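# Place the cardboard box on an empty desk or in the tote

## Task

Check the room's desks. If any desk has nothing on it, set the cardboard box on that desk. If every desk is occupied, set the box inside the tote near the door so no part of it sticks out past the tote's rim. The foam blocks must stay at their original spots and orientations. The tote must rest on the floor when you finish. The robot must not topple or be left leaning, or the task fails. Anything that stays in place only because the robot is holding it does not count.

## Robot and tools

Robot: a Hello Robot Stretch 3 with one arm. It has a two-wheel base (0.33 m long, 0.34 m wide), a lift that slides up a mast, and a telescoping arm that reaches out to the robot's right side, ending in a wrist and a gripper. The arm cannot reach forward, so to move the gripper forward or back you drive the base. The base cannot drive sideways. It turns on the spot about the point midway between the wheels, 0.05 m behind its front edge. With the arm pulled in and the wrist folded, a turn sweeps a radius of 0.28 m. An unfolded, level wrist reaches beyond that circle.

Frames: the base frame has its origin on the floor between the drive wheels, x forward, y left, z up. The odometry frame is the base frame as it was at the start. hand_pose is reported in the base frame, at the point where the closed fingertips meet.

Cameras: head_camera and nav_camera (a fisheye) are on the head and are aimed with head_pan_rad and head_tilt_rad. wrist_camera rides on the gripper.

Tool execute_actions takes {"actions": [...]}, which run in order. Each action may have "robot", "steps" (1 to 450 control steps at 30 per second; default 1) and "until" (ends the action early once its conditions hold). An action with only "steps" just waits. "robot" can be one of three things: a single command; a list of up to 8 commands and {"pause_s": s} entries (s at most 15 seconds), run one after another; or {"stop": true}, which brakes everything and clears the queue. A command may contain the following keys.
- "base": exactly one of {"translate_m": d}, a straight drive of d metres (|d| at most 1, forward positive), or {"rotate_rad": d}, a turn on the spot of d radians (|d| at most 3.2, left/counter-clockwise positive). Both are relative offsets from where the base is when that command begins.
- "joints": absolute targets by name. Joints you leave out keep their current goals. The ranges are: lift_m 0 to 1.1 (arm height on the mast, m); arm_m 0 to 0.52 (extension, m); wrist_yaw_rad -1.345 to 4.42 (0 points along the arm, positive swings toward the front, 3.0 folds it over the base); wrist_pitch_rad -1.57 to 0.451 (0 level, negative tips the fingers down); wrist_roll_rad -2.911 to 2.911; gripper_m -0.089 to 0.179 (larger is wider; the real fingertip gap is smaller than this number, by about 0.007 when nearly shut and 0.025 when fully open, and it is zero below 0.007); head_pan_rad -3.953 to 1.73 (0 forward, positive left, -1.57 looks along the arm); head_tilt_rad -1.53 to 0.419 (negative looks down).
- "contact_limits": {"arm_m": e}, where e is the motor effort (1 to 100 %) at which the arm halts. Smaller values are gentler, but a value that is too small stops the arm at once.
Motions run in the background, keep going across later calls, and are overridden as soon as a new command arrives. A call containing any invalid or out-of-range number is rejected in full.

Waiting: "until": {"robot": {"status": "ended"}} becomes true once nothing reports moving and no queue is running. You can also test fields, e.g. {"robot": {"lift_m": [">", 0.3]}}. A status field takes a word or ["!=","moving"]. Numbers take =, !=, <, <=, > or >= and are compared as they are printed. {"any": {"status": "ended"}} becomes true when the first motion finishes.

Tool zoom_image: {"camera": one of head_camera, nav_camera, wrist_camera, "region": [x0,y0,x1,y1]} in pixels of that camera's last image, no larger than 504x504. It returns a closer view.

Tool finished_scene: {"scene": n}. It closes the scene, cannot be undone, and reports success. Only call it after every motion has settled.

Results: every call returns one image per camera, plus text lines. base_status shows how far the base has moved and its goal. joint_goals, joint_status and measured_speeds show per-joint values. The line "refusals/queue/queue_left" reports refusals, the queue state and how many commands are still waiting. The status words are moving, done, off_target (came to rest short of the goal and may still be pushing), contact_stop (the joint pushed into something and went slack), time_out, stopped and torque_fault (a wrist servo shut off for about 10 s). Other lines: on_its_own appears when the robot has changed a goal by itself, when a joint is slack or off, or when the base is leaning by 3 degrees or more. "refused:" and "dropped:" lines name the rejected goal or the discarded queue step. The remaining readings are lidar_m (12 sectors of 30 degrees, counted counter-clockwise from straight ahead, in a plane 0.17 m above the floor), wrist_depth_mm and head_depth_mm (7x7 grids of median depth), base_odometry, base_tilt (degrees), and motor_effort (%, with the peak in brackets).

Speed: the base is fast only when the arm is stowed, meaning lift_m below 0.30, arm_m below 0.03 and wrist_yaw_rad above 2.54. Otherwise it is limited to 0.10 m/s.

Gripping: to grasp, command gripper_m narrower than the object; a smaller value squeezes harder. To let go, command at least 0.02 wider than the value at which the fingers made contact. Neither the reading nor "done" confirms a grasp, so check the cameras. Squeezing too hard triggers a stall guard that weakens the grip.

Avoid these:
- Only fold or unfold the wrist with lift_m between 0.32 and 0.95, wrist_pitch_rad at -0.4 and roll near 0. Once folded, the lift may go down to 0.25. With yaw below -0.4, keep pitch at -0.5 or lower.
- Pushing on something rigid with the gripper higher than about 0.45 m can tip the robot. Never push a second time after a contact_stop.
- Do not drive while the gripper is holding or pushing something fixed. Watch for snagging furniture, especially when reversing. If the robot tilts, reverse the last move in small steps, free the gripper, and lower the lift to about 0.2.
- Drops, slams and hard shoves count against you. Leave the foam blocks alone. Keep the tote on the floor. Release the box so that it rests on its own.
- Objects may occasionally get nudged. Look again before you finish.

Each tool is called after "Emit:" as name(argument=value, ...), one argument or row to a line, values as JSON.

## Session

Emit:
execute_actions(
  actions=[],
)

Scene clock: 0.00 s.
robot.base_odometry: x=+0.000 y=+0.000 heading=+0.000 (m, m, rad; robot's odometry frame)
robot.turned_by_wheels: +0.000 (rad since the last result)
robot.turned_by_imu: +0.000 (rad since the last result)
robot.base_tilt: forward=+1.5 right=+1.0 (deg)
robot.lidar_m: 1.37 2.23 1.06 0.74 0.70 0.71 1.60 1.49 1.52 1.09 1.03 1.05
robot.head_depth_mm: 1256 1239 1224 1210 1196 1191 1184 / 1429 1411 1392 1376 1357 1343 1336 / 1636 1629 1614 1596 1579 1549 1535 / 1807 1953 1925 1885 1862 1812 1798 / 1838 2259 2298 2311 2196 1845 1980 / 1838 2190 2218 2227 2218 1835 1930 / 1863 2078 2084 2102 2098 1679 2023
robot.base_status: not_commanded
robot.joint_positions: lift_m=+0.432 arm_m=+0.001 wrist_yaw_rad=+2.983 wrist_pitch_rad=-0.572 wrist_roll_rad=-0.005 gripper_m=+0.037 head_pan_rad=-0.015 head_tilt_rad=-0.017
robot.joint_goals: lift_m=+0.432 arm_m=+0.001 wrist_yaw_rad=+2.983 wrist_pitch_rad=-0.572 wrist_roll_rad=-0.005 gripper_m=+0.037 head_pan_rad=-0.015 head_tilt_rad=-0.017
robot.joint_status: lift_m=not_commanded arm_m=not_commanded wrist_yaw_rad=not_commanded wrist_pitch_rad=not_commanded wrist_roll_rad=not_commanded gripper_m=not_commanded head_pan_rad=not_commanded head_tilt_rad=not_commanded
robot.measured_speeds: translate_m=+0.000 rotate_rad=+0.000 lift_m=+0.000 arm_m=+0.000 wrist_yaw_rad=+0.000 wrist_pitch_rad=+0.000 wrist_roll_rad=+0.000 head_pan_rad=+0.000 head_tilt_rad=+0.000
robot: refusals=0 queue=idle queue_left=0
robot.motor_effort: left_wheel=+0 right_wheel=+0 lift_m=+21 arm_m=+0 wrist_yaw_rad=+0 wrist_pitch_rad=+4 wrist_roll_rad=+0 gripper_m=+0 head_pan_rad=+1 head_tilt_rad=+2 (%)
robot.hand_pose: x=+0.0107 y=+0.0539 z=+0.4114 quat_wxyz=(+0.253, +0.690, +0.146, +0.662) (m; robot's base frame)
robot.wrist_depth_mm: 544 - 733 913 - - - / 575 - 820 - - - - / 617 699 906 - - - - / 654 753 823 817 842 864 874 / 661 682 - 694 699 720 733 / 590 611 - 608 616 627 635 / 523 541 - 531 543 541 559
pictures: head_camera (sideways: a quarter turn clockwise sets it upright), nav_camera (sideways: a quarter turn counterclockwise sets it upright), wrist_camera
camera_calibration (this result's frames):
head_camera: T_world_to_cam=[[-0.0122947, -0.0434122, -0.998982, 1.3243], [-0.0144907, 0.99896, -0.0432329, 0.0573012], [0.999819, 0.0139444, -0.012911, -0.0290139], [0, 0, 0, 1]] pos_world=[0.0461209, 0.000653966, 1.32506]
nav_camera: T_world_to_cam=[[-0.0105514, 0.0419995, 0.999062, -1.25834], [0.0274552, -0.998729, 0.0422755, -0.00470486], [0.999567, 0.0278755, 0.00938484, -0.0625363], [0, 0, 0, 1]] pos_world=[0.0493612, 0.049894, 1.25794]
wrist_camera: T_world_to_cam=[[0.988407, -0.145769, 0.0424588, -0.0252773], [-0.0647868, -0.657854, -0.750353, 0.380406], [0.13731, 0.738904, -0.659672, 0.392265], [0, 0, 0, 1]] pos_world=[-0.00423238, -0.043279, 0.545279]
Images, in order (width x height): head_camera 896x504, nav_camera 672x504, wrist_camera 644x364.

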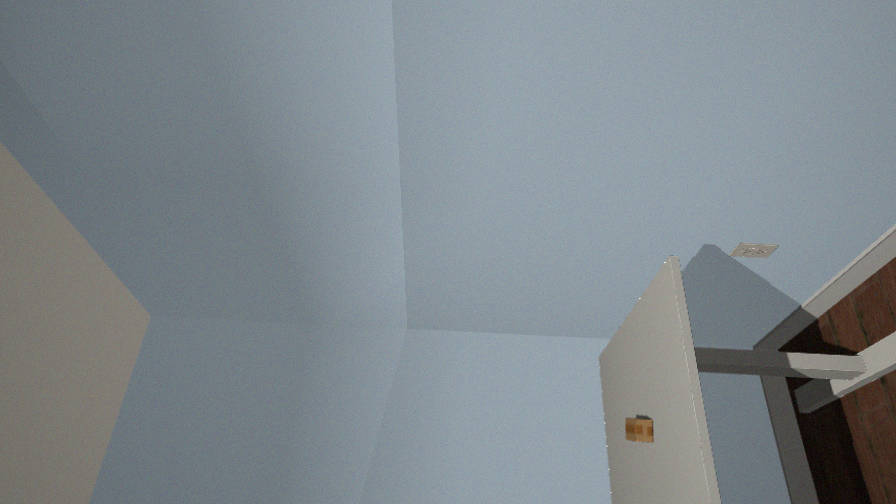

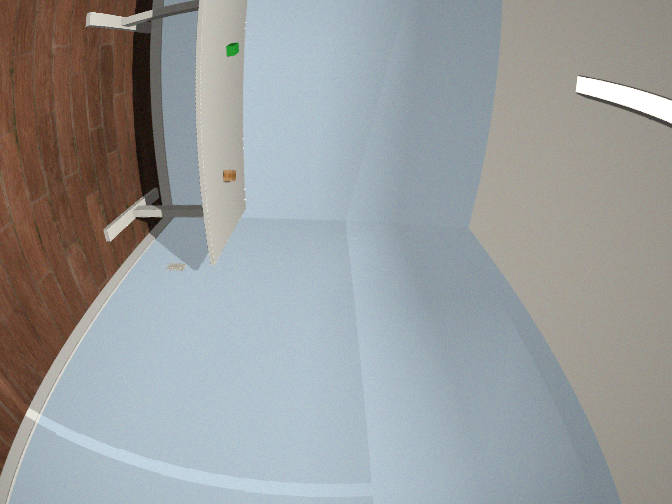

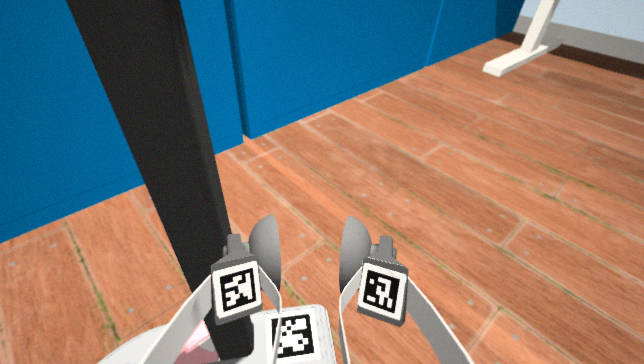

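Emit:
execute_actions(
  actions=[
    {"robot":[{"base":{"rotate_rad":0.1},"joints":{"lift_m":0.29,"wrist_pitch_rad":-0.4}},{"base":{"translate_m":1.0}},{"base":{"translate_m":0.22}},{"base":{"rotate_rad":2.0},"joints":{"head_pan_rad":-1.4,"head_tilt_rad":-0.7}},{"joints":{"lift_m":0.9,"gripper_m":0.179}},{"joints":{"wrist_yaw_rad":0}}],"steps":450,"until":{"robot":{"status":"ended"}}},
    {"steps":450,"until":{"robot":{"status":"ended"}}},
  ],
)

Scene clock: 30.70 s.
robot.base_odometry: x=+1.214 y=+0.122 heading=+2.100 (m, m, rad; robot's odometry frame)
robot.turned_by_wheels: +2.100 (rad since the last result)
robot.turned_by_imu: +2.142 (rad since the last result)
robot.base_tilt: forward=+1.5 right=+1.1 (deg)
robot.lidar_m: 1.27 1.30 1.71 2.20 0.69 0.49 0.46 0.47 0.62 0.69 1.18 1.23
robot.head_depth_mm: 917 1025 1115 908 744 635 - / 936 1041 1142 905 767 - - / 952 1069 1149 842 740 645 1150 / 973 1090 1171 895 716 629 1152 / 990 1115 1189 896 717 642 1151 / 1012 1145 1188 892 714 1251 1149 / 1034 1170 1182 889 711 1275 1150
robot.base_status: done (rotate_rad +1.9999 of +2.0000)
robot.joint_positions: lift_m=+0.900 arm_m=+0.001 wrist_yaw_rad=+0.004 wrist_pitch_rad=-0.420 wrist_roll_rad=-0.005 gripper_m=+0.179 head_pan_rad=-1.393 head_tilt_rad=-0.692
robot.joint_goals: lift_m=+0.900 arm_m=+0.001 wrist_yaw_rad=+0.000 wrist_pitch_rad=-0.400 wrist_roll_rad=-0.005 gripper_m=+0.179 head_pan_rad=-1.400 head_tilt_rad=-0.700
robot.joint_status: lift_m=done arm_m=not_commanded wrist_yaw_rad=done wrist_pitch_rad=done wrist_roll_rad=not_commanded gripper_m=done head_pan_rad=done head_tilt_rad=done
robot.measured_speeds: translate_m=+0.000 rotate_rad=+0.000 lift_m=+0.000 arm_m=+0.000 wrist_yaw_rad=+0.000 wrist_pitch_rad=+0.000 wrist_roll_rad=+0.000 head_pan_rad=+0.000 head_tilt_rad=+0.000
robot: refusals=0 queue=done queue_left=0
robot.motor_effort: left_wheel=-2(10) right_wheel=+1(8) lift_m=+28(31) arm_m=-1(0) wrist_yaw_rad=-2(2) wrist_pitch_rad=+6(7) wrist_roll_rad=+0(0) gripper_m=+0(96) head_pan_rad=-3(31) head_tilt_rad=-6(48) (%)
robot.hand_pose: x=-0.0207 y=-0.3701 z=+0.9117 quat_wxyz=(+0.694, +0.149, -0.689, -0.146) (m; robot's base frame)
robot.wrist_depth_mm: 805 797 810 823 829 688 476 / 842 855 873 882 882 686 480 / 725 751 748 778 859 698 479 / 567 571 545 572 592 649 475 / 453 455 458 472 480 575 472 / - 380 381 389 394 392 446 / 308 328 331 336 333 335 419
pictures: head_camera (sideways: a quarter turn clockwise sets it upright), nav_camera (sideways: a quarter turn counterclockwise sets it upright), wrist_camera
camera_calibration (this result's frames):
head_camera: T_world_to_cam=[[-0.154869, 0.615385, -0.772863, 1.02999], [0.973997, 0.226052, -0.0151805, 0.0147236], [0.165366, -0.755117, -0.634391, 0.78488], [0, 0, 0, 1]] pos_world=[0.0153796, -0.0444895, 1.29418]
nav_camera: T_world_to_cam=[[0.149992, -0.598204, 0.787181, -0.982658], [-0.97189, -0.235349, 0.00633801, 0.0482], [0.181471, -0.766004, -0.61669, 0.757257], [0, 0, 0, 1]] pos_world=[0.0568161, 0.00357526, 1.24022]
wrist_camera: T_world_to_cam=[[-0.998999, -0.00907836, 0.0437942, -0.0690814], [-0.0417935, 0.538165, -0.841802, 1.00133], [-0.0159263, -0.84279, -0.538006, 0.340434], [0, 0, 0, 1]] pos_world=[-0.0217412, -0.252595, 1.0291]
Images, in order (width x height): head_camera 896x504, nav_camera 672x504, wrist_camera 644x364.

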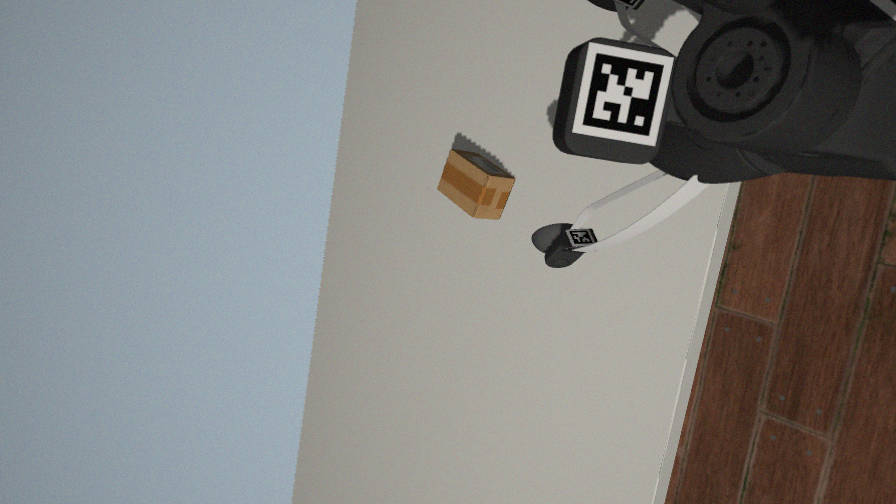

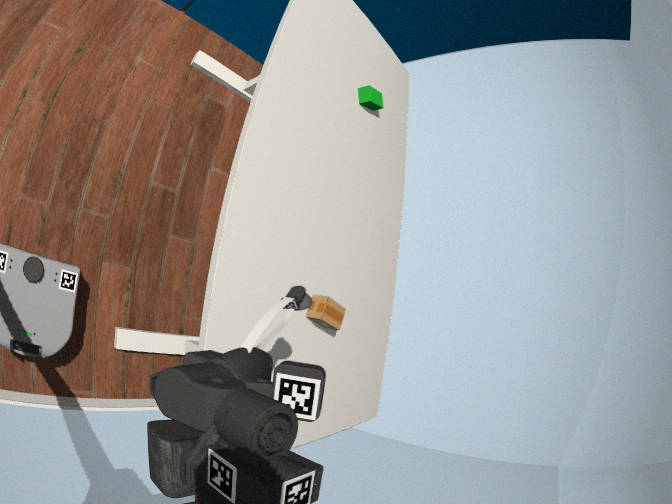

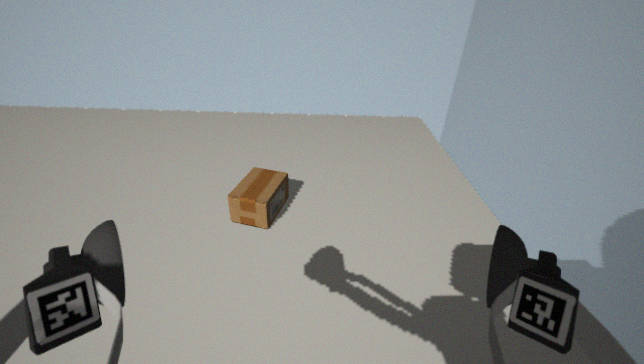

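Emit:
execute_actions(
  actions=[
    {"robot":{"base":{"translate_m":0.11},"joints":{"wrist_pitch_rad":-1.0,"wrist_yaw_rad":-0.25,"lift_m":0.95,"arm_m":0.40,"gripper_m":0.15}},"steps":450,"until":{"robot":{"status":"ended"}}},
  ],
)

Scene clock: 52.10 s.
robot.base_odometry: x=+1.158 y=+0.217 heading=+2.100 (m, m, rad; robot's odometry frame)
robot.turned_by_wheels: +0.000 (rad since the last result)
robot.turned_by_imu: +0.000 (rad since the last result)
robot.base_tilt: forward=+1.5 right=+1.0 (deg)
robot.lidar_m: 1.15 1.18 1.56 2.58 0.85 0.60 0.57 0.59 0.73 1.15 1.18 1.14
robot.head_depth_mm: 912 985 - 891 723 602 1129 / 928 1032 1144 903 721 602 1156 / 952 1060 1147 901 719 614 1154 / 968 1087 1170 895 718 628 1150 / 989 1107 1190 895 714 641 1147 / 1007 1136 1186 892 714 1249 1148 / 1028 1164 1181 891 711 1275 1146
robot.base_status: done (translate_m +0.1100 of +0.1100)
robot.joint_positions: lift_m=+0.950 arm_m=+0.400 wrist_yaw_rad=-0.248 wrist_pitch_rad=-1.006 wrist_roll_rad=-0.005 gripper_m=+0.150 head_pan_rad=-1.393 head_tilt_rad=-0.692
robot.joint_goals: lift_m=+0.950 arm_m=+0.400 wrist_yaw_rad=-0.250 wrist_pitch_rad=-1.000 wrist_roll_rad=-0.005 gripper_m=+0.150 head_pan_rad=-1.400 head_tilt_rad=-0.700
robot.joint_status: lift_m=done arm_m=done wrist_yaw_rad=done wrist_pitch_rad=done wrist_roll_rad=not_commanded gripper_m=done head_pan_rad=done head_tilt_rad=done
robot.measured_speeds: translate_m=+0.000 rotate_rad=+0.000 lift_m=+0.000 arm_m=+0.000 wrist_yaw_rad=+0.000 wrist_pitch_rad=+0.000 wrist_roll_rad=+0.000 head_pan_rad=+0.000 head_tilt_rad=+0.000
robot: refusals=0 queue=done queue_left=0
robot.motor_effort: left_wheel=-3(4) right_wheel=+1(5) lift_m=+28(35) arm_m=+5(2) wrist_yaw_rad=-1(1) wrist_pitch_rad=+2(7) wrist_roll_rad=+0(0) gripper_m=-1(94) head_pan_rad=-3(4) head_tilt_rad=-5(5) (%)
robot.hand_pose: x=-0.0503 y=-0.6577 z=+0.8589 quat_wxyz=(+0.574, +0.263, -0.655, -0.415) (m; robot's base frame)
robot.wrist_depth_mm: 403 409 416 432 440 438 466 / 374 381 385 392 393 404 461 / 346 349 353 363 363 368 388 / 325 324 329 336 339 344 349 / 300 305 306 264 317 321 324 / 286 286 290 249 296 - 305 / 265 267 271 270 279 278 287
pictures: head_camera (sideways: a quarter turn clockwise sets it upright), nav_camera (sideways: a quarter turn counterclockwise sets it upright), wrist_camera
camera_calibration (this result's frames):
head_camera: T_world_to_cam=[[-0.154757, 0.615414, -0.772863, 1.02998], [0.974038, 0.225875, -0.0151804, 0.0147233], [0.165228, -0.755147, -0.634392, 0.784881], [0, 0, 0, 1]] pos_world=[0.0153715, -0.0444912, 1.29418]
nav_camera: T_world_to_cam=[[0.149883, -0.598232, 0.78718, -0.982657], [-0.971933, -0.235172, 0.00633796, 0.0482003], [0.181331, -0.766037, -0.61669, 0.757258], [0, 0, 0, 1]] pos_world=[0.0568167, 0.0035661, 1.24022]
wrist_camera: T_world_to_cam=[[-0.975441, 0.217689, 0.0335637, 0.0602335], [0.186041, 0.895849, -0.403538, 0.980646], [-0.117914, -0.387383, -0.914347, 0.686754], [0, 0, 0, 1]] pos_world=[-0.0427085, -0.625587, 1.02164]
Images, in order (width x height): head_camera 896x504, nav_camera 672x504, wrist_camera 644x364.

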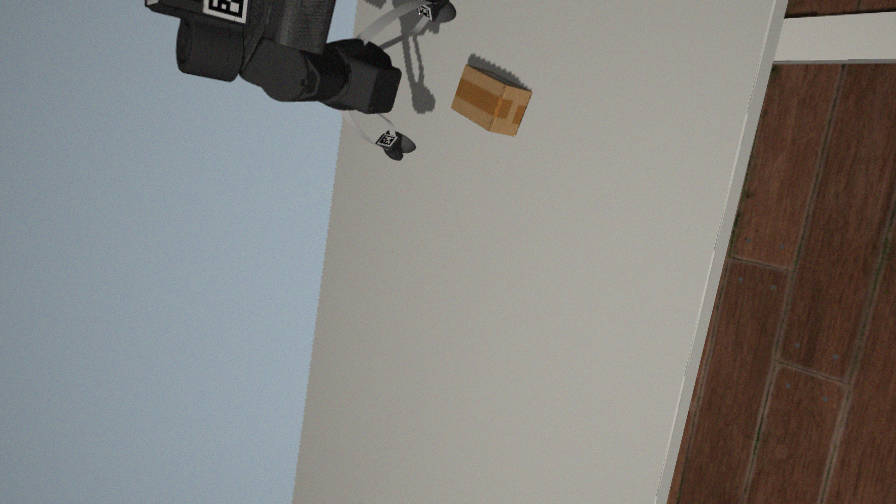

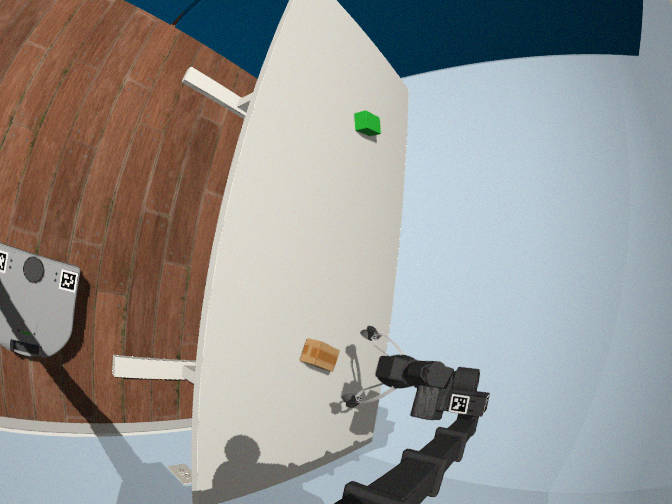

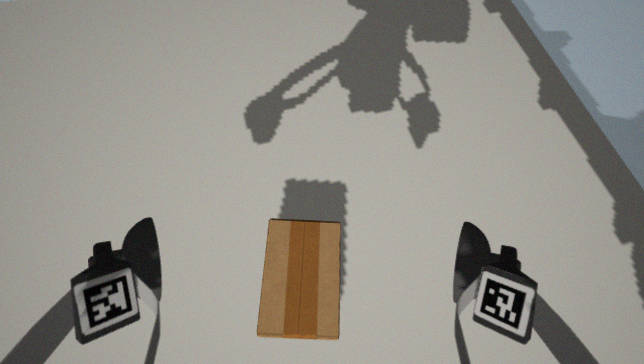

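Emit:
execute_actions(
  actions=[
    {"robot":[{"base":{"translate_m":0.005},"joints":{"arm_m":0.404,"lift_m":0.834}},{"joints":{"gripper_m":0.03}},{"joints":{"lift_m":0.92}}],"steps":450,"until":{"robot":{"status":"ended"}}},
  ],
)

Scene clock: 63.07 s.
robot.base_odometry: x=+1.156 y=+0.221 heading=+2.100 (m, m, rad; robot's odometry frame)
robot.turned_by_wheels: +0.000 (rad since the last result)
robot.turned_by_imu: +0.000 (rad since the last result)
robot.base_tilt: forward=+1.5 right=+1.0 (deg)
robot.lidar_m: 1.15 1.18 1.56 2.58 0.86 0.61 0.58 0.59 0.73 1.15 1.18 1.13
robot.head_depth_mm: 914 994 - 875 724 603 1126 / 928 1034 1139 817 720 601 1157 / 946 1060 1149 901 721 615 1153 / 967 1084 1167 901 715 628 1151 / 985 1108 1188 896 715 642 1149 / 1008 1137 1191 890 712 1249 1147 / 1030 1163 1181 887 711 1272 1144
robot.base_status: done (translate_m +0.0050 of +0.0050)
robot.joint_positions: lift_m=+0.920 arm_m=+0.404 wrist_yaw_rad=-0.248 wrist_pitch_rad=-1.011 wrist_roll_rad=-0.005 gripper_m=+0.031 head_pan_rad=-1.393 head_tilt_rad=-0.692
robot.joint_goals: lift_m=+0.920 arm_m=+0.404 wrist_yaw_rad=-0.250 wrist_pitch_rad=-1.000 wrist_roll_rad=-0.005 gripper_m=+0.030 head_pan_rad=-1.400 head_tilt_rad=-0.700
robot.joint_status: lift_m=done arm_m=done wrist_yaw_rad=done wrist_pitch_rad=done wrist_roll_rad=not_commanded gripper_m=done head_pan_rad=done head_tilt_rad=done
robot.measured_speeds: translate_m=+0.000 rotate_rad=+0.000 lift_m=+0.000 arm_m=+0.000 wrist_yaw_rad=+0.000 wrist_pitch_rad=+0.000 wrist_roll_rad=+0.000 head_pan_rad=+0.000 head_tilt_rad=+0.000
robot: refusals=0 queue=done queue_left=0
robot.motor_effort: left_wheel=-2(3) right_wheel=+1(4) lift_m=+28(29) arm_m=+5(6) wrist_yaw_rad=-1(1) wrist_pitch_rad=+4(4) wrist_roll_rad=+0(0) gripper_m=-16(96) head_pan_rad=-3(3) head_tilt_rad=-5(5) (%)
robot.hand_pose: x=-0.0500 y=-0.6605 z=+0.8283 quat_wxyz=(+0.573, +0.265, -0.654, -0.416) (m; robot's base frame)
robot.wrist_depth_mm: 362 368 375 385 384 392 450 / 331 340 345 348 354 362 376 / 309 314 320 326 329 335 338 / 289 293 293 153 304 309 313 / 270 273 209 142 286 286 293 / 257 257 133 133 - 270 274 / 240 243 239 126 249 254 254
pictures: head_camera (sideways: a quarter turn clockwise sets it upright), nav_camera (sideways: a quarter turn counterclockwise sets it upright), wrist_camera
camera_calibration (this result's frames):
head_camera: T_world_to_cam=[[-0.154757, 0.615413, -0.772863, 1.02998], [0.974038, 0.225876, -0.0151804, 0.0147233], [0.165229, -0.755147, -0.634392, 0.784881], [0, 0, 0, 1]] pos_world=[0.0153715, -0.0444912, 1.29418]
nav_camera: T_world_to_cam=[[0.149884, -0.598232, 0.78718, -0.982657], [-0.971933, -0.235172, 0.00633797, 0.0482003], [0.181332, -0.766037, -0.61669, 0.757258], [0, 0, 0, 1]] pos_world=[0.0568168, 0.00356611, 1.24022]
wrist_camera: T_world_to_cam=[[-0.975483, 0.217522, 0.0334168, 0.0621765], [0.18655, 0.897855, -0.398818, 0.96823], [-0.116755, -0.382806, -0.916421, 0.662471], [0, 0, 0, 1]] pos_world=[-0.0426239, -0.629257, 0.991172]
Images, in order (width x height): head_camera 896x504, nav_camera 672x504, wrist_camera 644x364.

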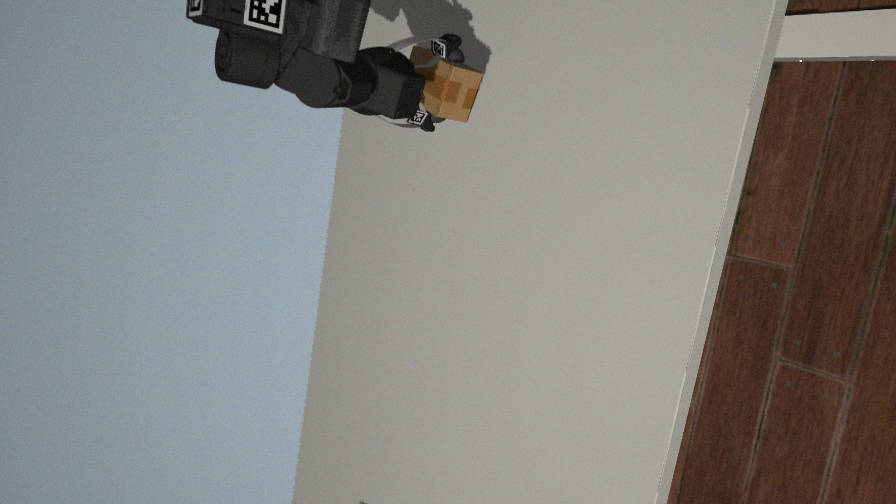

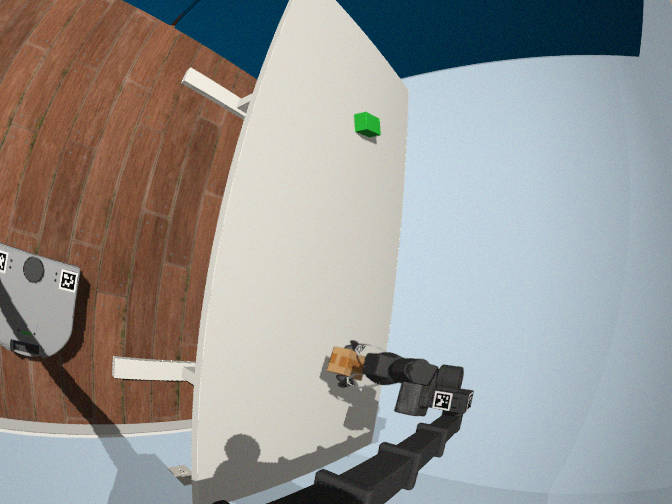

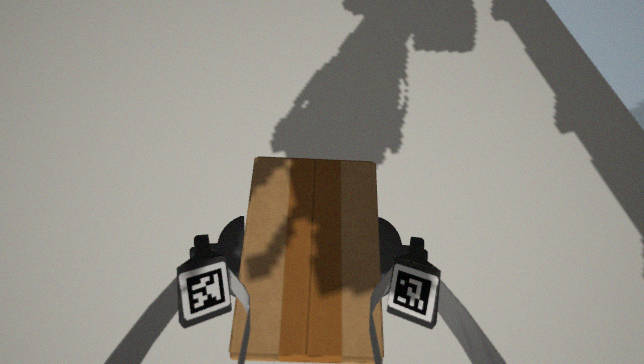

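Emit:
execute_actions(
  actions=[
    {"robot":[{"joints":{"arm_m":0.0,"wrist_pitch_rad":-0.4,"wrist_yaw_rad":1.2,"gripper_m":0.02,"head_pan_rad":0.0,"head_tilt_rad":-0.5}},{"base":{"rotate_rad":1.21},"joints":{"wrist_yaw_rad":2.62}},{"base":{"translate_m":0.4},"joints":{"lift_m":0.285}},{"base":{"translate_m":0.8}}],"steps":450,"until":{"robot":{"status":"ended"}}},
    {"steps":450,"until":{"robot":{"status":"ended"}}},
  ],
)

Scene clock: 90.47 s.
robot.base_odometry: x=-0.027 y=+0.020 heading=-2.974 (m, m, rad; robot's odometry frame)
robot.turned_by_wheels: +1.210 (rad since the last result)
robot.turned_by_imu: +1.239 (rad since the last result)
robot.base_tilt: forward=+1.5 right=+1.0 (deg)
robot.lidar_m: 1.51 1.47 1.33 1.06 1.05 1.13 1.71 1.82 0.87 0.69 0.68 0.74
robot.head_depth_mm: 1449 1597 1781 2030 1969 1549 1243 / 1396 1535 1703 1921 1968 1545 1275 / 1344 1474 1632 1830 1943 1540 1271 / 1300 1412 1559 1729 1866 1529 1257 / 1261 1370 1502 1659 1808 1525 1254 / 1213 1305 1429 1586 1733 1515 1257 / 1163 1261 1370 1506 1668 1508 1249
robot.base_status: done (translate_m +0.8000 of +0.8000)
robot.joint_positions: lift_m=+0.285 arm_m=+0.001 wrist_yaw_rad=+2.617 wrist_pitch_rad=-0.430 wrist_roll_rad=-0.005 gripper_m=+0.021 head_pan_rad=-0.007 head_tilt_rad=-0.507
robot.joint_goals: lift_m=+0.285 arm_m=+0.000 wrist_yaw_rad=+2.620 wrist_pitch_rad=-0.400 wrist_roll_rad=-0.005 gripper_m=+0.020 head_pan_rad=+0.000 head_tilt_rad=-0.500
robot.joint_status: lift_m=done arm_m=done wrist_yaw_rad=done wrist_pitch_rad=done wrist_roll_rad=not_commanded gripper_m=done head_pan_rad=done head_tilt_rad=done
robot.measured_speeds: translate_m=+0.000 rotate_rad=+0.000 lift_m=+0.000 arm_m=+0.000 wrist_yaw_rad=+0.000 wrist_pitch_rad=+0.000 wrist_roll_rad=+0.000 head_pan_rad=+0.000 head_tilt_rad=+0.000
robot: refusals=0 queue=done queue_left=0
robot.motor_effort: left_wheel=-3(8) right_wheel=+2(6) lift_m=+12(26) arm_m=-4(5) wrist_yaw_rad=+2(2) wrist_pitch_rad=+10(10) wrist_roll_rad=+0(0) gripper_m=-20(70) head_pan_rad=+2(33) head_tilt_rad=+4(26) (%)
robot.hand_pose: x=+0.0903 y=+0.0466 z=+0.2953 quat_wxyz=(+0.325, +0.704, -0.032, +0.630) (m; robot's base frame)
robot.wrist_depth_mm: 819 987 - - - - - / 852 - - - - - - / 844 959 - - - - - / 708 739 709 152 787 795 814 / 590 590 363 141 620 636 653 / 500 500 133 133 520 522 532 / - 443 126 125 434 452 457
pictures: head_camera (sideways: a quarter turn clockwise sets it upright), nav_camera (sideways: a quarter turn counterclockwise sets it upright), wrist_camera
camera_calibration (this result's frames):
head_camera: T_world_to_cam=[[-0.480167, -0.0402535, -0.876253, 1.16677], [-0.0396265, 0.998922, -0.0241742, 0.0326204], [0.876282, 0.0231152, -0.481244, 0.581297], [0, 0, 0, 1]] pos_world=[0.0521572, 0.000944603, 1.30292]
nav_camera: T_world_to_cam=[[0.46005, 0.038632, 0.887052, -1.11477], [0.0506174, -0.998569, 0.0172372, 0.0277703], [0.886449, 0.0369703, -0.461347, 0.550847], [0, 0, 0, 1]] pos_world=[0.0231468, 0.0504315, 1.24252]
wrist_camera: T_world_to_cam=[[0.867804, -0.494978, 0.0437438, -0.0733142], [-0.2393, -0.493444, -0.836211, 0.327067], [0.435491, 0.715199, -0.546661, 0.250946], [0, 0, 0, 1]] pos_world=[0.0326046, -0.0543757, 0.413886]
Images, in order (width x height): head_camera 896x504, nav_camera 672x504, wrist_camera 644x364.

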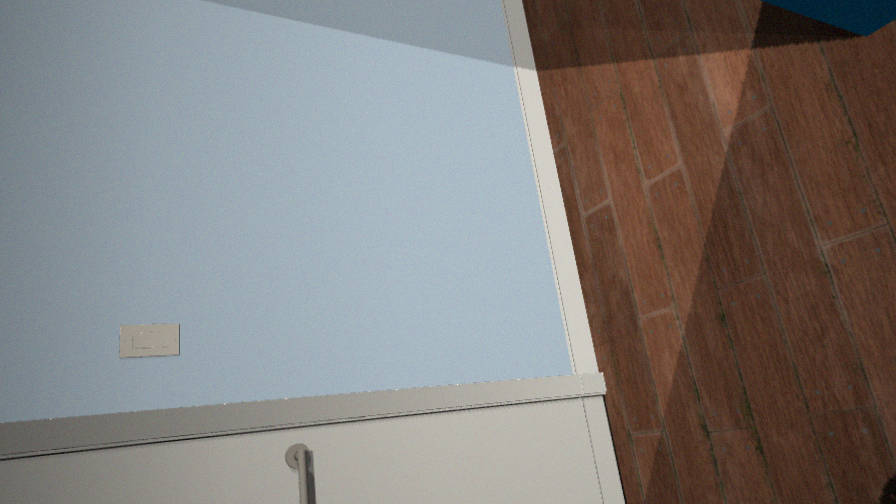

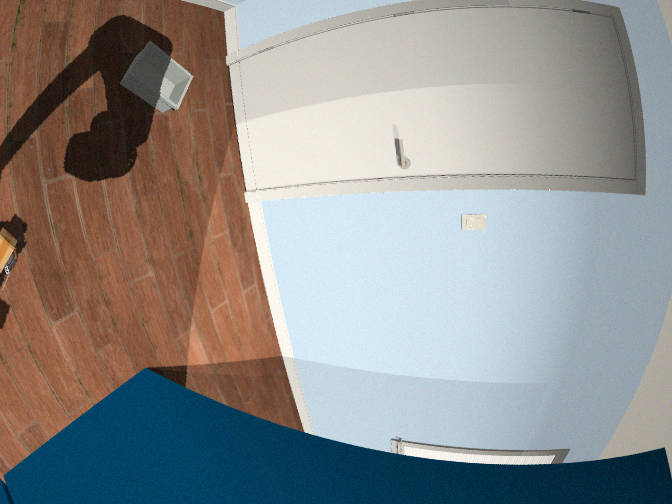

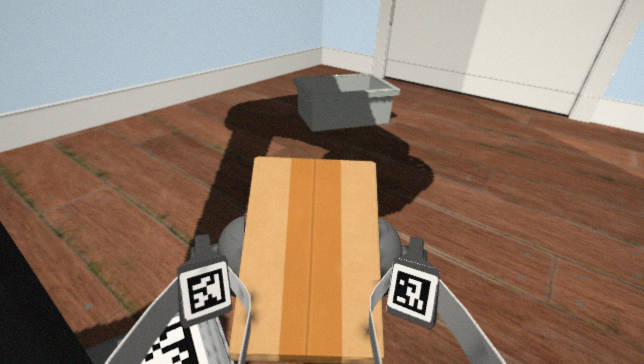

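Emit:
execute_actions(
  actions=[
    {"robot":[{"base":{"translate_m":1.0}},{"base":{"rotate_rad":-1.16},"joints":{"head_pan_rad":-0.9,"head_tilt_rad":-0.3}},{"base":{"translate_m":1.0}}],"steps":450,"until":{"robot":{"status":"ended"}}},
    {"steps":450,"until":{"robot":{"status":"ended"}}},
  ],
)

Scene clock: 110.93 s.
robot.base_odometry: x=-1.560 y=+0.690 heading=+2.150 (m, m, rad; robot's odometry frame)
robot.turned_by_wheels: -1.160 (rad since the last result)
robot.turned_by_imu: -1.175 (rad since the last result)
robot.base_tilt: forward=+1.5 right=+1.1 (deg)
robot.lidar_m: 1.89 0.78 0.57 0.56 0.58 0.80 2.32 0.56 0.47 1.30 2.97 2.40
robot.head_depth_mm: 2907 2988 3117 3233 2645 1908 1485 / 3104 3189 3403 3511 2636 1886 1477 / 3125 3365 3600 3791 2591 1871 1459 / 2834 3033 3208 3401 2569 1875 1453 / 2563 2733 2872 2533 2508 1847 1451 / 2347 2462 2574 2572 2523 1836 1447 / 2176 2259 2386 2002 2254 1827 1438
robot.base_status: done (translate_m +1.0000 of +1.0000)
robot.joint_positions: lift_m=+0.285 arm_m=+0.001 wrist_yaw_rad=+2.617 wrist_pitch_rad=-0.430 wrist_roll_rad=-0.005 gripper_m=+0.021 head_pan_rad=-0.893 head_tilt_rad=-0.310
robot.joint_goals: lift_m=+0.285 arm_m=+0.000 wrist_yaw_rad=+2.620 wrist_pitch_rad=-0.400 wrist_roll_rad=-0.005 gripper_m=+0.020 head_pan_rad=-0.900 head_tilt_rad=-0.300
robot.joint_status: lift_m=done arm_m=done wrist_yaw_rad=done wrist_pitch_rad=done wrist_roll_rad=not_commanded gripper_m=done head_pan_rad=done head_tilt_rad=done
robot.measured_speeds: translate_m=+0.000 rotate_rad=+0.000 lift_m=+0.000 arm_m=+0.000 wrist_yaw_rad=+0.000 wrist_pitch_rad=+0.000 wrist_roll_rad=+0.000 head_pan_rad=+0.000 head_tilt_rad=+0.000
robot: refusals=0 queue=done queue_left=0
robot.motor_effort: left_wheel=+2(12) right_wheel=-2(5) lift_m=+13(12) arm_m=-5(5) wrist_yaw_rad=+2(2) wrist_pitch_rad=+9(10) wrist_roll_rad=+0(0) gripper_m=-20(20) head_pan_rad=-3(36) head_tilt_rad=+6(28) (%)
robot.hand_pose: x=+0.0903 y=+0.0466 z=+0.2953 quat_wxyz=(+0.325, +0.704, -0.032, +0.630) (m; robot's base frame)
robot.wrist_depth_mm: 448 494 555 628 745 884 - / 471 528 589 695 822 - - / 501 559 639 760 895 - - / 529 589 646 152 788 804 809 / 556 592 364 142 611 626 642 / 499 495 133 133 514 525 533 / - 448 126 125 434 455 455
pictures: head_camera (sideways: a quarter turn clockwise sets it upright), nav_camera (sideways: a quarter turn counterclockwise sets it upright), wrist_camera
camera_calibration (this result's frames):
head_camera: T_world_to_cam=[[-0.221469, 0.205693, -0.953227, 1.26564], [0.75235, 0.657945, -0.0328231, 0.0390564], [0.620419, -0.72443, -0.300468, 0.347608], [0, 0, 0, 1]] pos_world=[0.0352537, -0.0342128, 1.31217]
nav_camera: T_world_to_cam=[[0.206412, -0.18979, 0.959882, -1.20828], [-0.744409, -0.667129, 0.0281707, 0.0183798], [0.635019, -0.72036, -0.278985, 0.315061], [0, 0, 0, 1]] pos_world=[0.0630157, 0.00989989, 1.24719]
wrist_camera: T_world_to_cam=[[0.867861, -0.494878, 0.0437412, -0.0732982], [-0.239244, -0.493469, -0.836212, 0.327064], [0.435408, 0.715251, -0.546659, 0.250952], [0, 0, 0, 1]] pos_world=[0.0325941, -0.0543713, 0.413886]
Images, in order (width x height): head_camera 896x504, nav_camera 672x504, wrist_camera 644x364.

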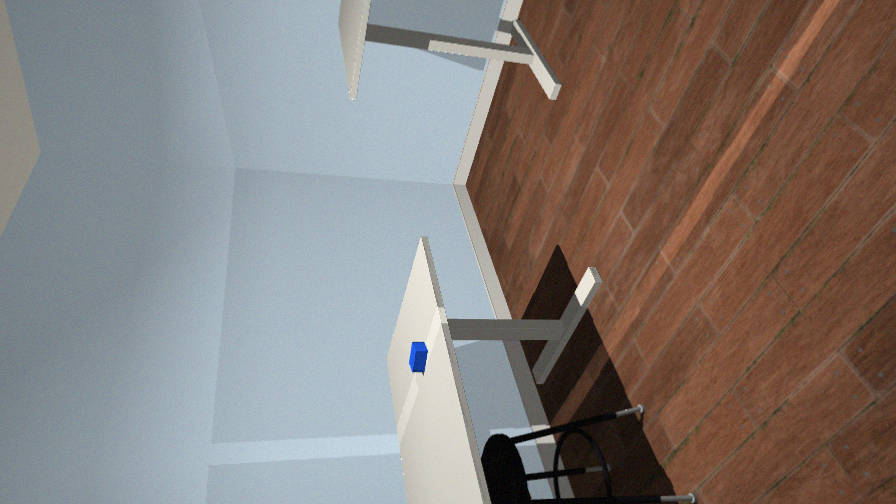

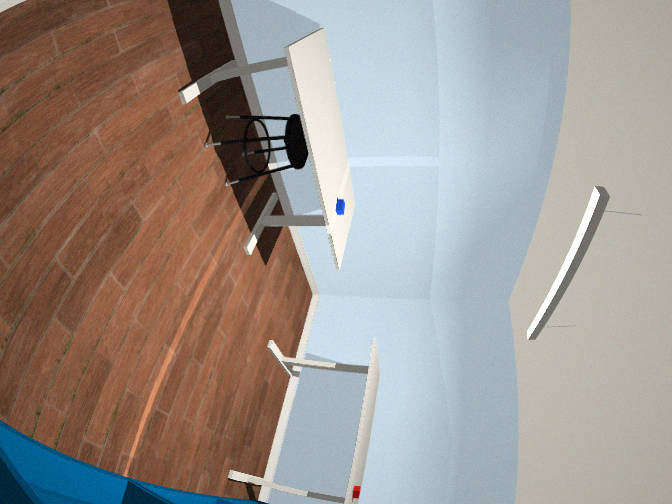

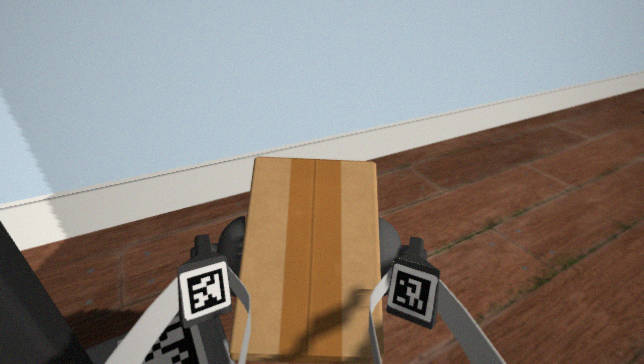

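Emit:
execute_actions(
  actions=[
    {"robot":[{"base":{"translate_m":-1.0},"joints":{"head_pan_rad":-1.4,"head_tilt_rad":-1.0}},{"base":{"translate_m":-0.1}},{"base":{"rotate_rad":-1.54}},{"joints":{"lift_m":0.42}},{"joints":{"wrist_yaw_rad":0}},{"joints":{"wrist_pitch_rad":-1.0}}],"steps":450,"until":{"robot":{"status":"ended"}}},
    {"steps":450,"until":{"robot":{"status":"ended"}}},
  ],
)

Scene clock: 137.10 s.
robot.base_odometry: x=-0.958 y=-0.231 heading=+0.610 (m, m, rad; robot's odometry frame)
robot.turned_by_wheels: -1.540 (rad since the last result)
robot.turned_by_imu: -1.570 (rad since the last result)
robot.base_tilt: forward=+1.6 right=+1.0 (deg)
robot.lidar_m: 1.34 0.55 0.57 1.95 0.78 0.59 0.55 0.58 0.82 1.33 1.40 1.97
robot.head_depth_mm: 1143 1331 1602 1521 1336 1199 1082 / 1174 1387 1646 1512 1334 1214 - / 1216 1421 1682 1475 1330 1250 - / 1247 1492 1725 1514 1334 1191 - / 1297 1544 1735 1526 1341 1195 1079 / 1338 1614 1760 1524 1335 1192 1077 / 1390 1687 1766 1519 1336 1196 1080
robot.base_status: done (rotate_rad -1.5399 of -1.5400)
robot.joint_positions: lift_m=+0.420 arm_m=+0.001 wrist_yaw_rad=+0.003 wrist_pitch_rad=-1.011 wrist_roll_rad=-0.005 gripper_m=+0.021 head_pan_rad=-1.394 head_tilt_rad=-0.988
robot.joint_goals: lift_m=+0.420 arm_m=+0.000 wrist_yaw_rad=+0.000 wrist_pitch_rad=-1.000 wrist_roll_rad=-0.005 gripper_m=+0.020 head_pan_rad=-1.400 head_tilt_rad=-1.000
robot.joint_status: lift_m=done arm_m=done wrist_yaw_rad=done wrist_pitch_rad=done wrist_roll_rad=not_commanded gripper_m=done head_pan_rad=done head_tilt_rad=done
robot.measured_speeds: translate_m=+0.000 rotate_rad=+0.000 lift_m=+0.000 arm_m=+0.000 wrist_yaw_rad=+0.000 wrist_pitch_rad=+0.000 wrist_roll_rad=+0.000 head_pan_rad=+0.000 head_tilt_rad=+0.000
robot: refusals=0 queue=done queue_left=0
robot.motor_effort: left_wheel=+2(12) right_wheel=-2(6) lift_m=+29(28) arm_m=-5(5) wrist_yaw_rad=-2(2) wrist_pitch_rad=+3(10) wrist_roll_rad=+0(0) gripper_m=-19(20) head_pan_rad=-2(28) head_tilt_rad=-8(55) (%)
robot.hand_pose: x=-0.0212 y=-0.2619 z=+0.3283 quat_wxyz=(+0.621, +0.344, -0.616, -0.341) (m; robot's base frame)
robot.wrist_depth_mm: 651 656 658 592 679 701 653 / 617 603 608 615 640 654 627 / 561 559 571 580 589 596 581 / 517 533 519 152 548 556 548 / 490 494 319 142 513 524 526 / 459 463 132 133 474 484 492 / 434 433 432 125 453 453 463
pictures: head_camera (sideways: a quarter turn clockwise sets it upright), nav_camera (sideways: a quarter turn counterclockwise sets it upright), wrist_camera
camera_calibration (this result's frames):
head_camera: T_world_to_cam=[[-0.189442, 0.810466, -0.554307, 0.745403], [0.97373, 0.227707, 0.000150734, -0.00523723], [0.126341, -0.539716, -0.832312, 1.0425], [0, 0, 0, 1]] pos_world=[0.0145984, -0.0402745, 1.28087]
nav_camera: T_world_to_cam=[[0.185448, -0.798162, 0.57319, -0.704018], [-0.972157, -0.234054, -0.0113885, 0.0712785], [0.143247, -0.555119, -0.819343, 1.02104], [0, 0, 0, 1]] pos_world=[0.0535913, 0.0215636, 1.24093]
wrist_camera: T_world_to_cam=[[-0.998929, -0.0319926, 0.0334308, -0.0456263], [-0.0426952, 0.915807, -0.399344, 0.405632], [-0.0178401, -0.400343, -0.916192, 0.357674], [0, 0, 0, 1]] pos_world=[-0.021878, -0.229748, 0.49121]
Images, in order (width x height): head_camera 896x504, nav_camera 672x504, wrist_camera 644x364.

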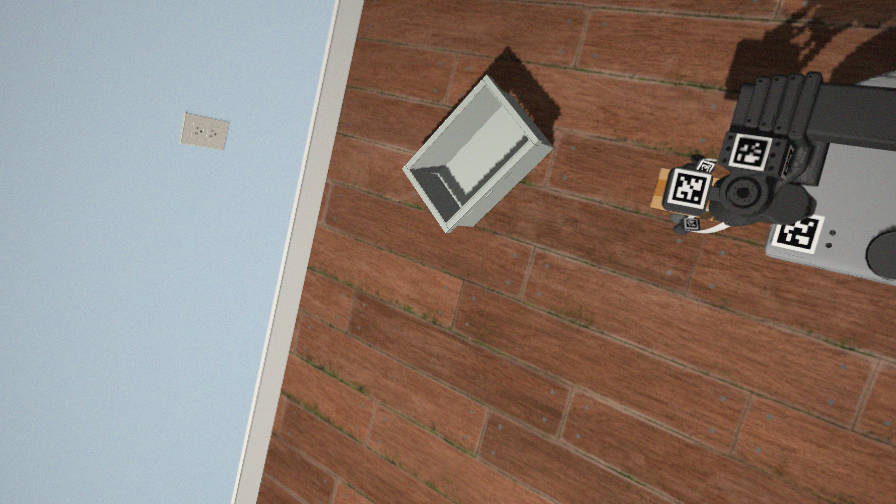

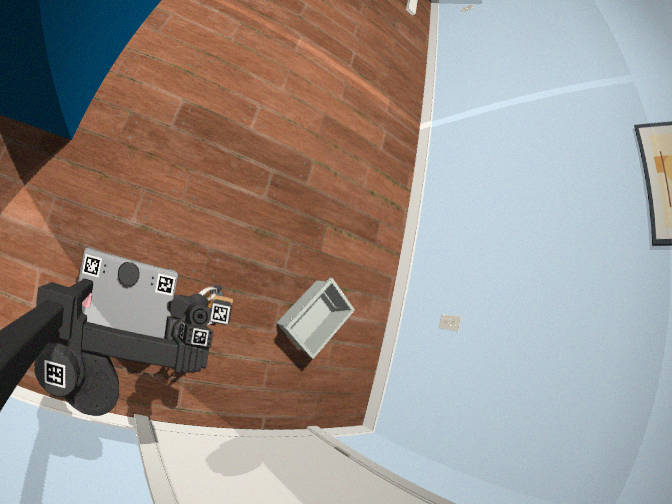

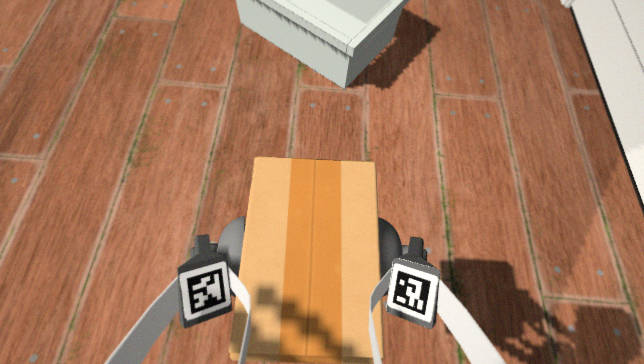

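Emit:
execute_actions(
  actions=[
    {"robot":[{"base":{"rotate_rad":-0.66},"joints":{"arm_m":0.2}},{"base":{"translate_m":0.37},"joints":{"arm_m":0.465,"wrist_yaw_rad":1.57,"lift_m":0.36}}],"steps":450,"until":{"robot":{"status":"ended"}}},
  ],
)

Scene clock: 175.93 s.
robot.base_odometry: x=-0.589 y=-0.249 heading=-0.050 (m, m, rad; robot's odometry frame)
robot.turned_by_wheels: -0.660 (rad since the last result)
robot.turned_by_imu: -0.674 (rad since the last result)
robot.base_tilt: forward=+1.7 right=+1.1 (deg)
robot.lidar_m: 1.44 2.45 0.97 0.66 0.64 1.38 0.93 0.84 0.86 1.10 1.11 1.13
robot.head_depth_mm: 1175 1308 1435 1479 1334 1200 1083 / 1174 1416 1651 1493 1341 1207 - / 1119 1344 1646 1548 1310 1194 - / 1078 1276 1578 1522 1313 1196 - / 1033 1216 1481 1519 1340 1195 1077 / 994 1161 1406 1525 1333 1192 1078 / 961 1113 1331 1495 1334 1191 1078
robot.base_status: done (translate_m +0.3700 of +0.3700)
robot.joint_positions: lift_m=+0.360 arm_m=+0.465 wrist_yaw_rad=+1.567 wrist_pitch_rad=-1.012 wrist_roll_rad=-0.005 gripper_m=+0.021 head_pan_rad=-1.394 head_tilt_rad=-0.988
robot.joint_goals: lift_m=+0.360 arm_m=+0.465 wrist_yaw_rad=+1.570 wrist_pitch_rad=-1.000 wrist_roll_rad=-0.005 gripper_m=+0.020 head_pan_rad=-1.400 head_tilt_rad=-1.000
robot.joint_status: lift_m=done arm_m=done wrist_yaw_rad=done wrist_pitch_rad=done wrist_roll_rad=not_commanded gripper_m=done head_pan_rad=done head_tilt_rad=done
robot.measured_speeds: translate_m=+0.000 rotate_rad=+0.000 lift_m=+0.000 arm_m=+0.000 wrist_yaw_rad=+0.000 wrist_pitch_rad=+0.000 wrist_roll_rad=+0.000 head_pan_rad=+0.000 head_tilt_rad=+0.000
robot: refusals=0 queue=done queue_left=0
robot.motor_effort: left_wheel=+2(7) right_wheel=-3(5) lift_m=+12(29) arm_m=+5(5) wrist_yaw_rad=+3(1) wrist_pitch_rad=+4(4) wrist_roll_rad=+0(0) gripper_m=-20(20) head_pan_rad=-3(3) head_tilt_rad=-8(8) (%)
robot.hand_pose: x=+0.0939 y=-0.6102 z=+0.2690 quat_wxyz=(+0.681, +0.679, -0.194, +0.195) (m; robot's base frame)
robot.wrist_depth_mm: 573 586 601 605 612 593 487 / 527 536 534 560 564 574 510 / 487 496 508 515 515 526 527 / 459 468 466 152 411 492 486 / 429 437 287 142 365 453 462 / 404 403 132 133 314 421 433 / 384 384 373 125 362 399 410
pictures: head_camera (sideways: a quarter turn clockwise sets it upright), nav_camera (sideways: a quarter turn counterclockwise sets it upright), wrist_camera
camera_calibration (this result's frames):
head_camera: T_world_to_cam=[[-0.189442, 0.810467, -0.554306, 0.745402], [0.97373, 0.227707, 0.00015075, -0.00523725], [0.126341, -0.539716, -0.832313, 1.0425], [0, 0, 0, 1]] pos_world=[0.0145984, -0.0402745, 1.28087]
nav_camera: T_world_to_cam=[[0.185448, -0.798162, 0.57319, -0.704018], [-0.972157, -0.234054, -0.0113885, 0.0712785], [0.143247, -0.555119, -0.819343, 1.02104], [0, 0, 0, 1]] pos_world=[0.0535913, 0.0215636, 1.24093]
wrist_camera: T_world_to_cam=[[0.0248423, -0.999134, 0.0333872, -0.626083], [-0.916749, -0.0360879, -0.397831, 0.206646], [0.398691, -0.0207247, -0.916851, 0.358703], [0, 0, 0, 1]] pos_world=[0.0619845, -0.610649, 0.43199]
Images, in order (width x height): head_camera 896x504, nav_camera 672x504, wrist_camera 644x364.

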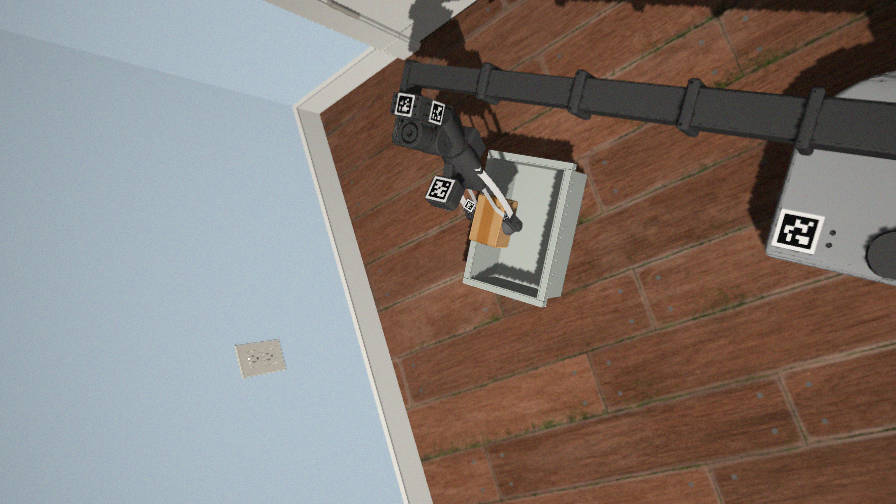

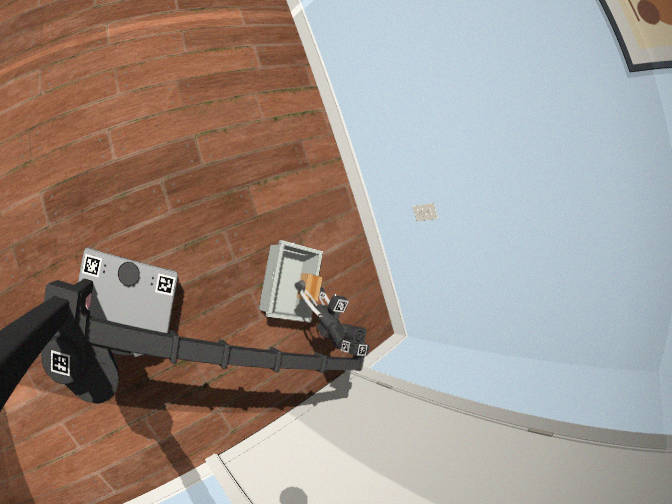

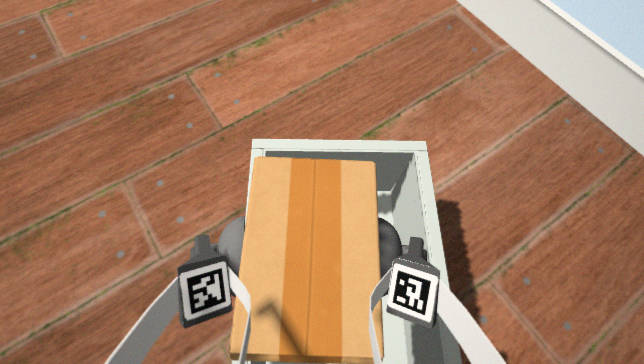

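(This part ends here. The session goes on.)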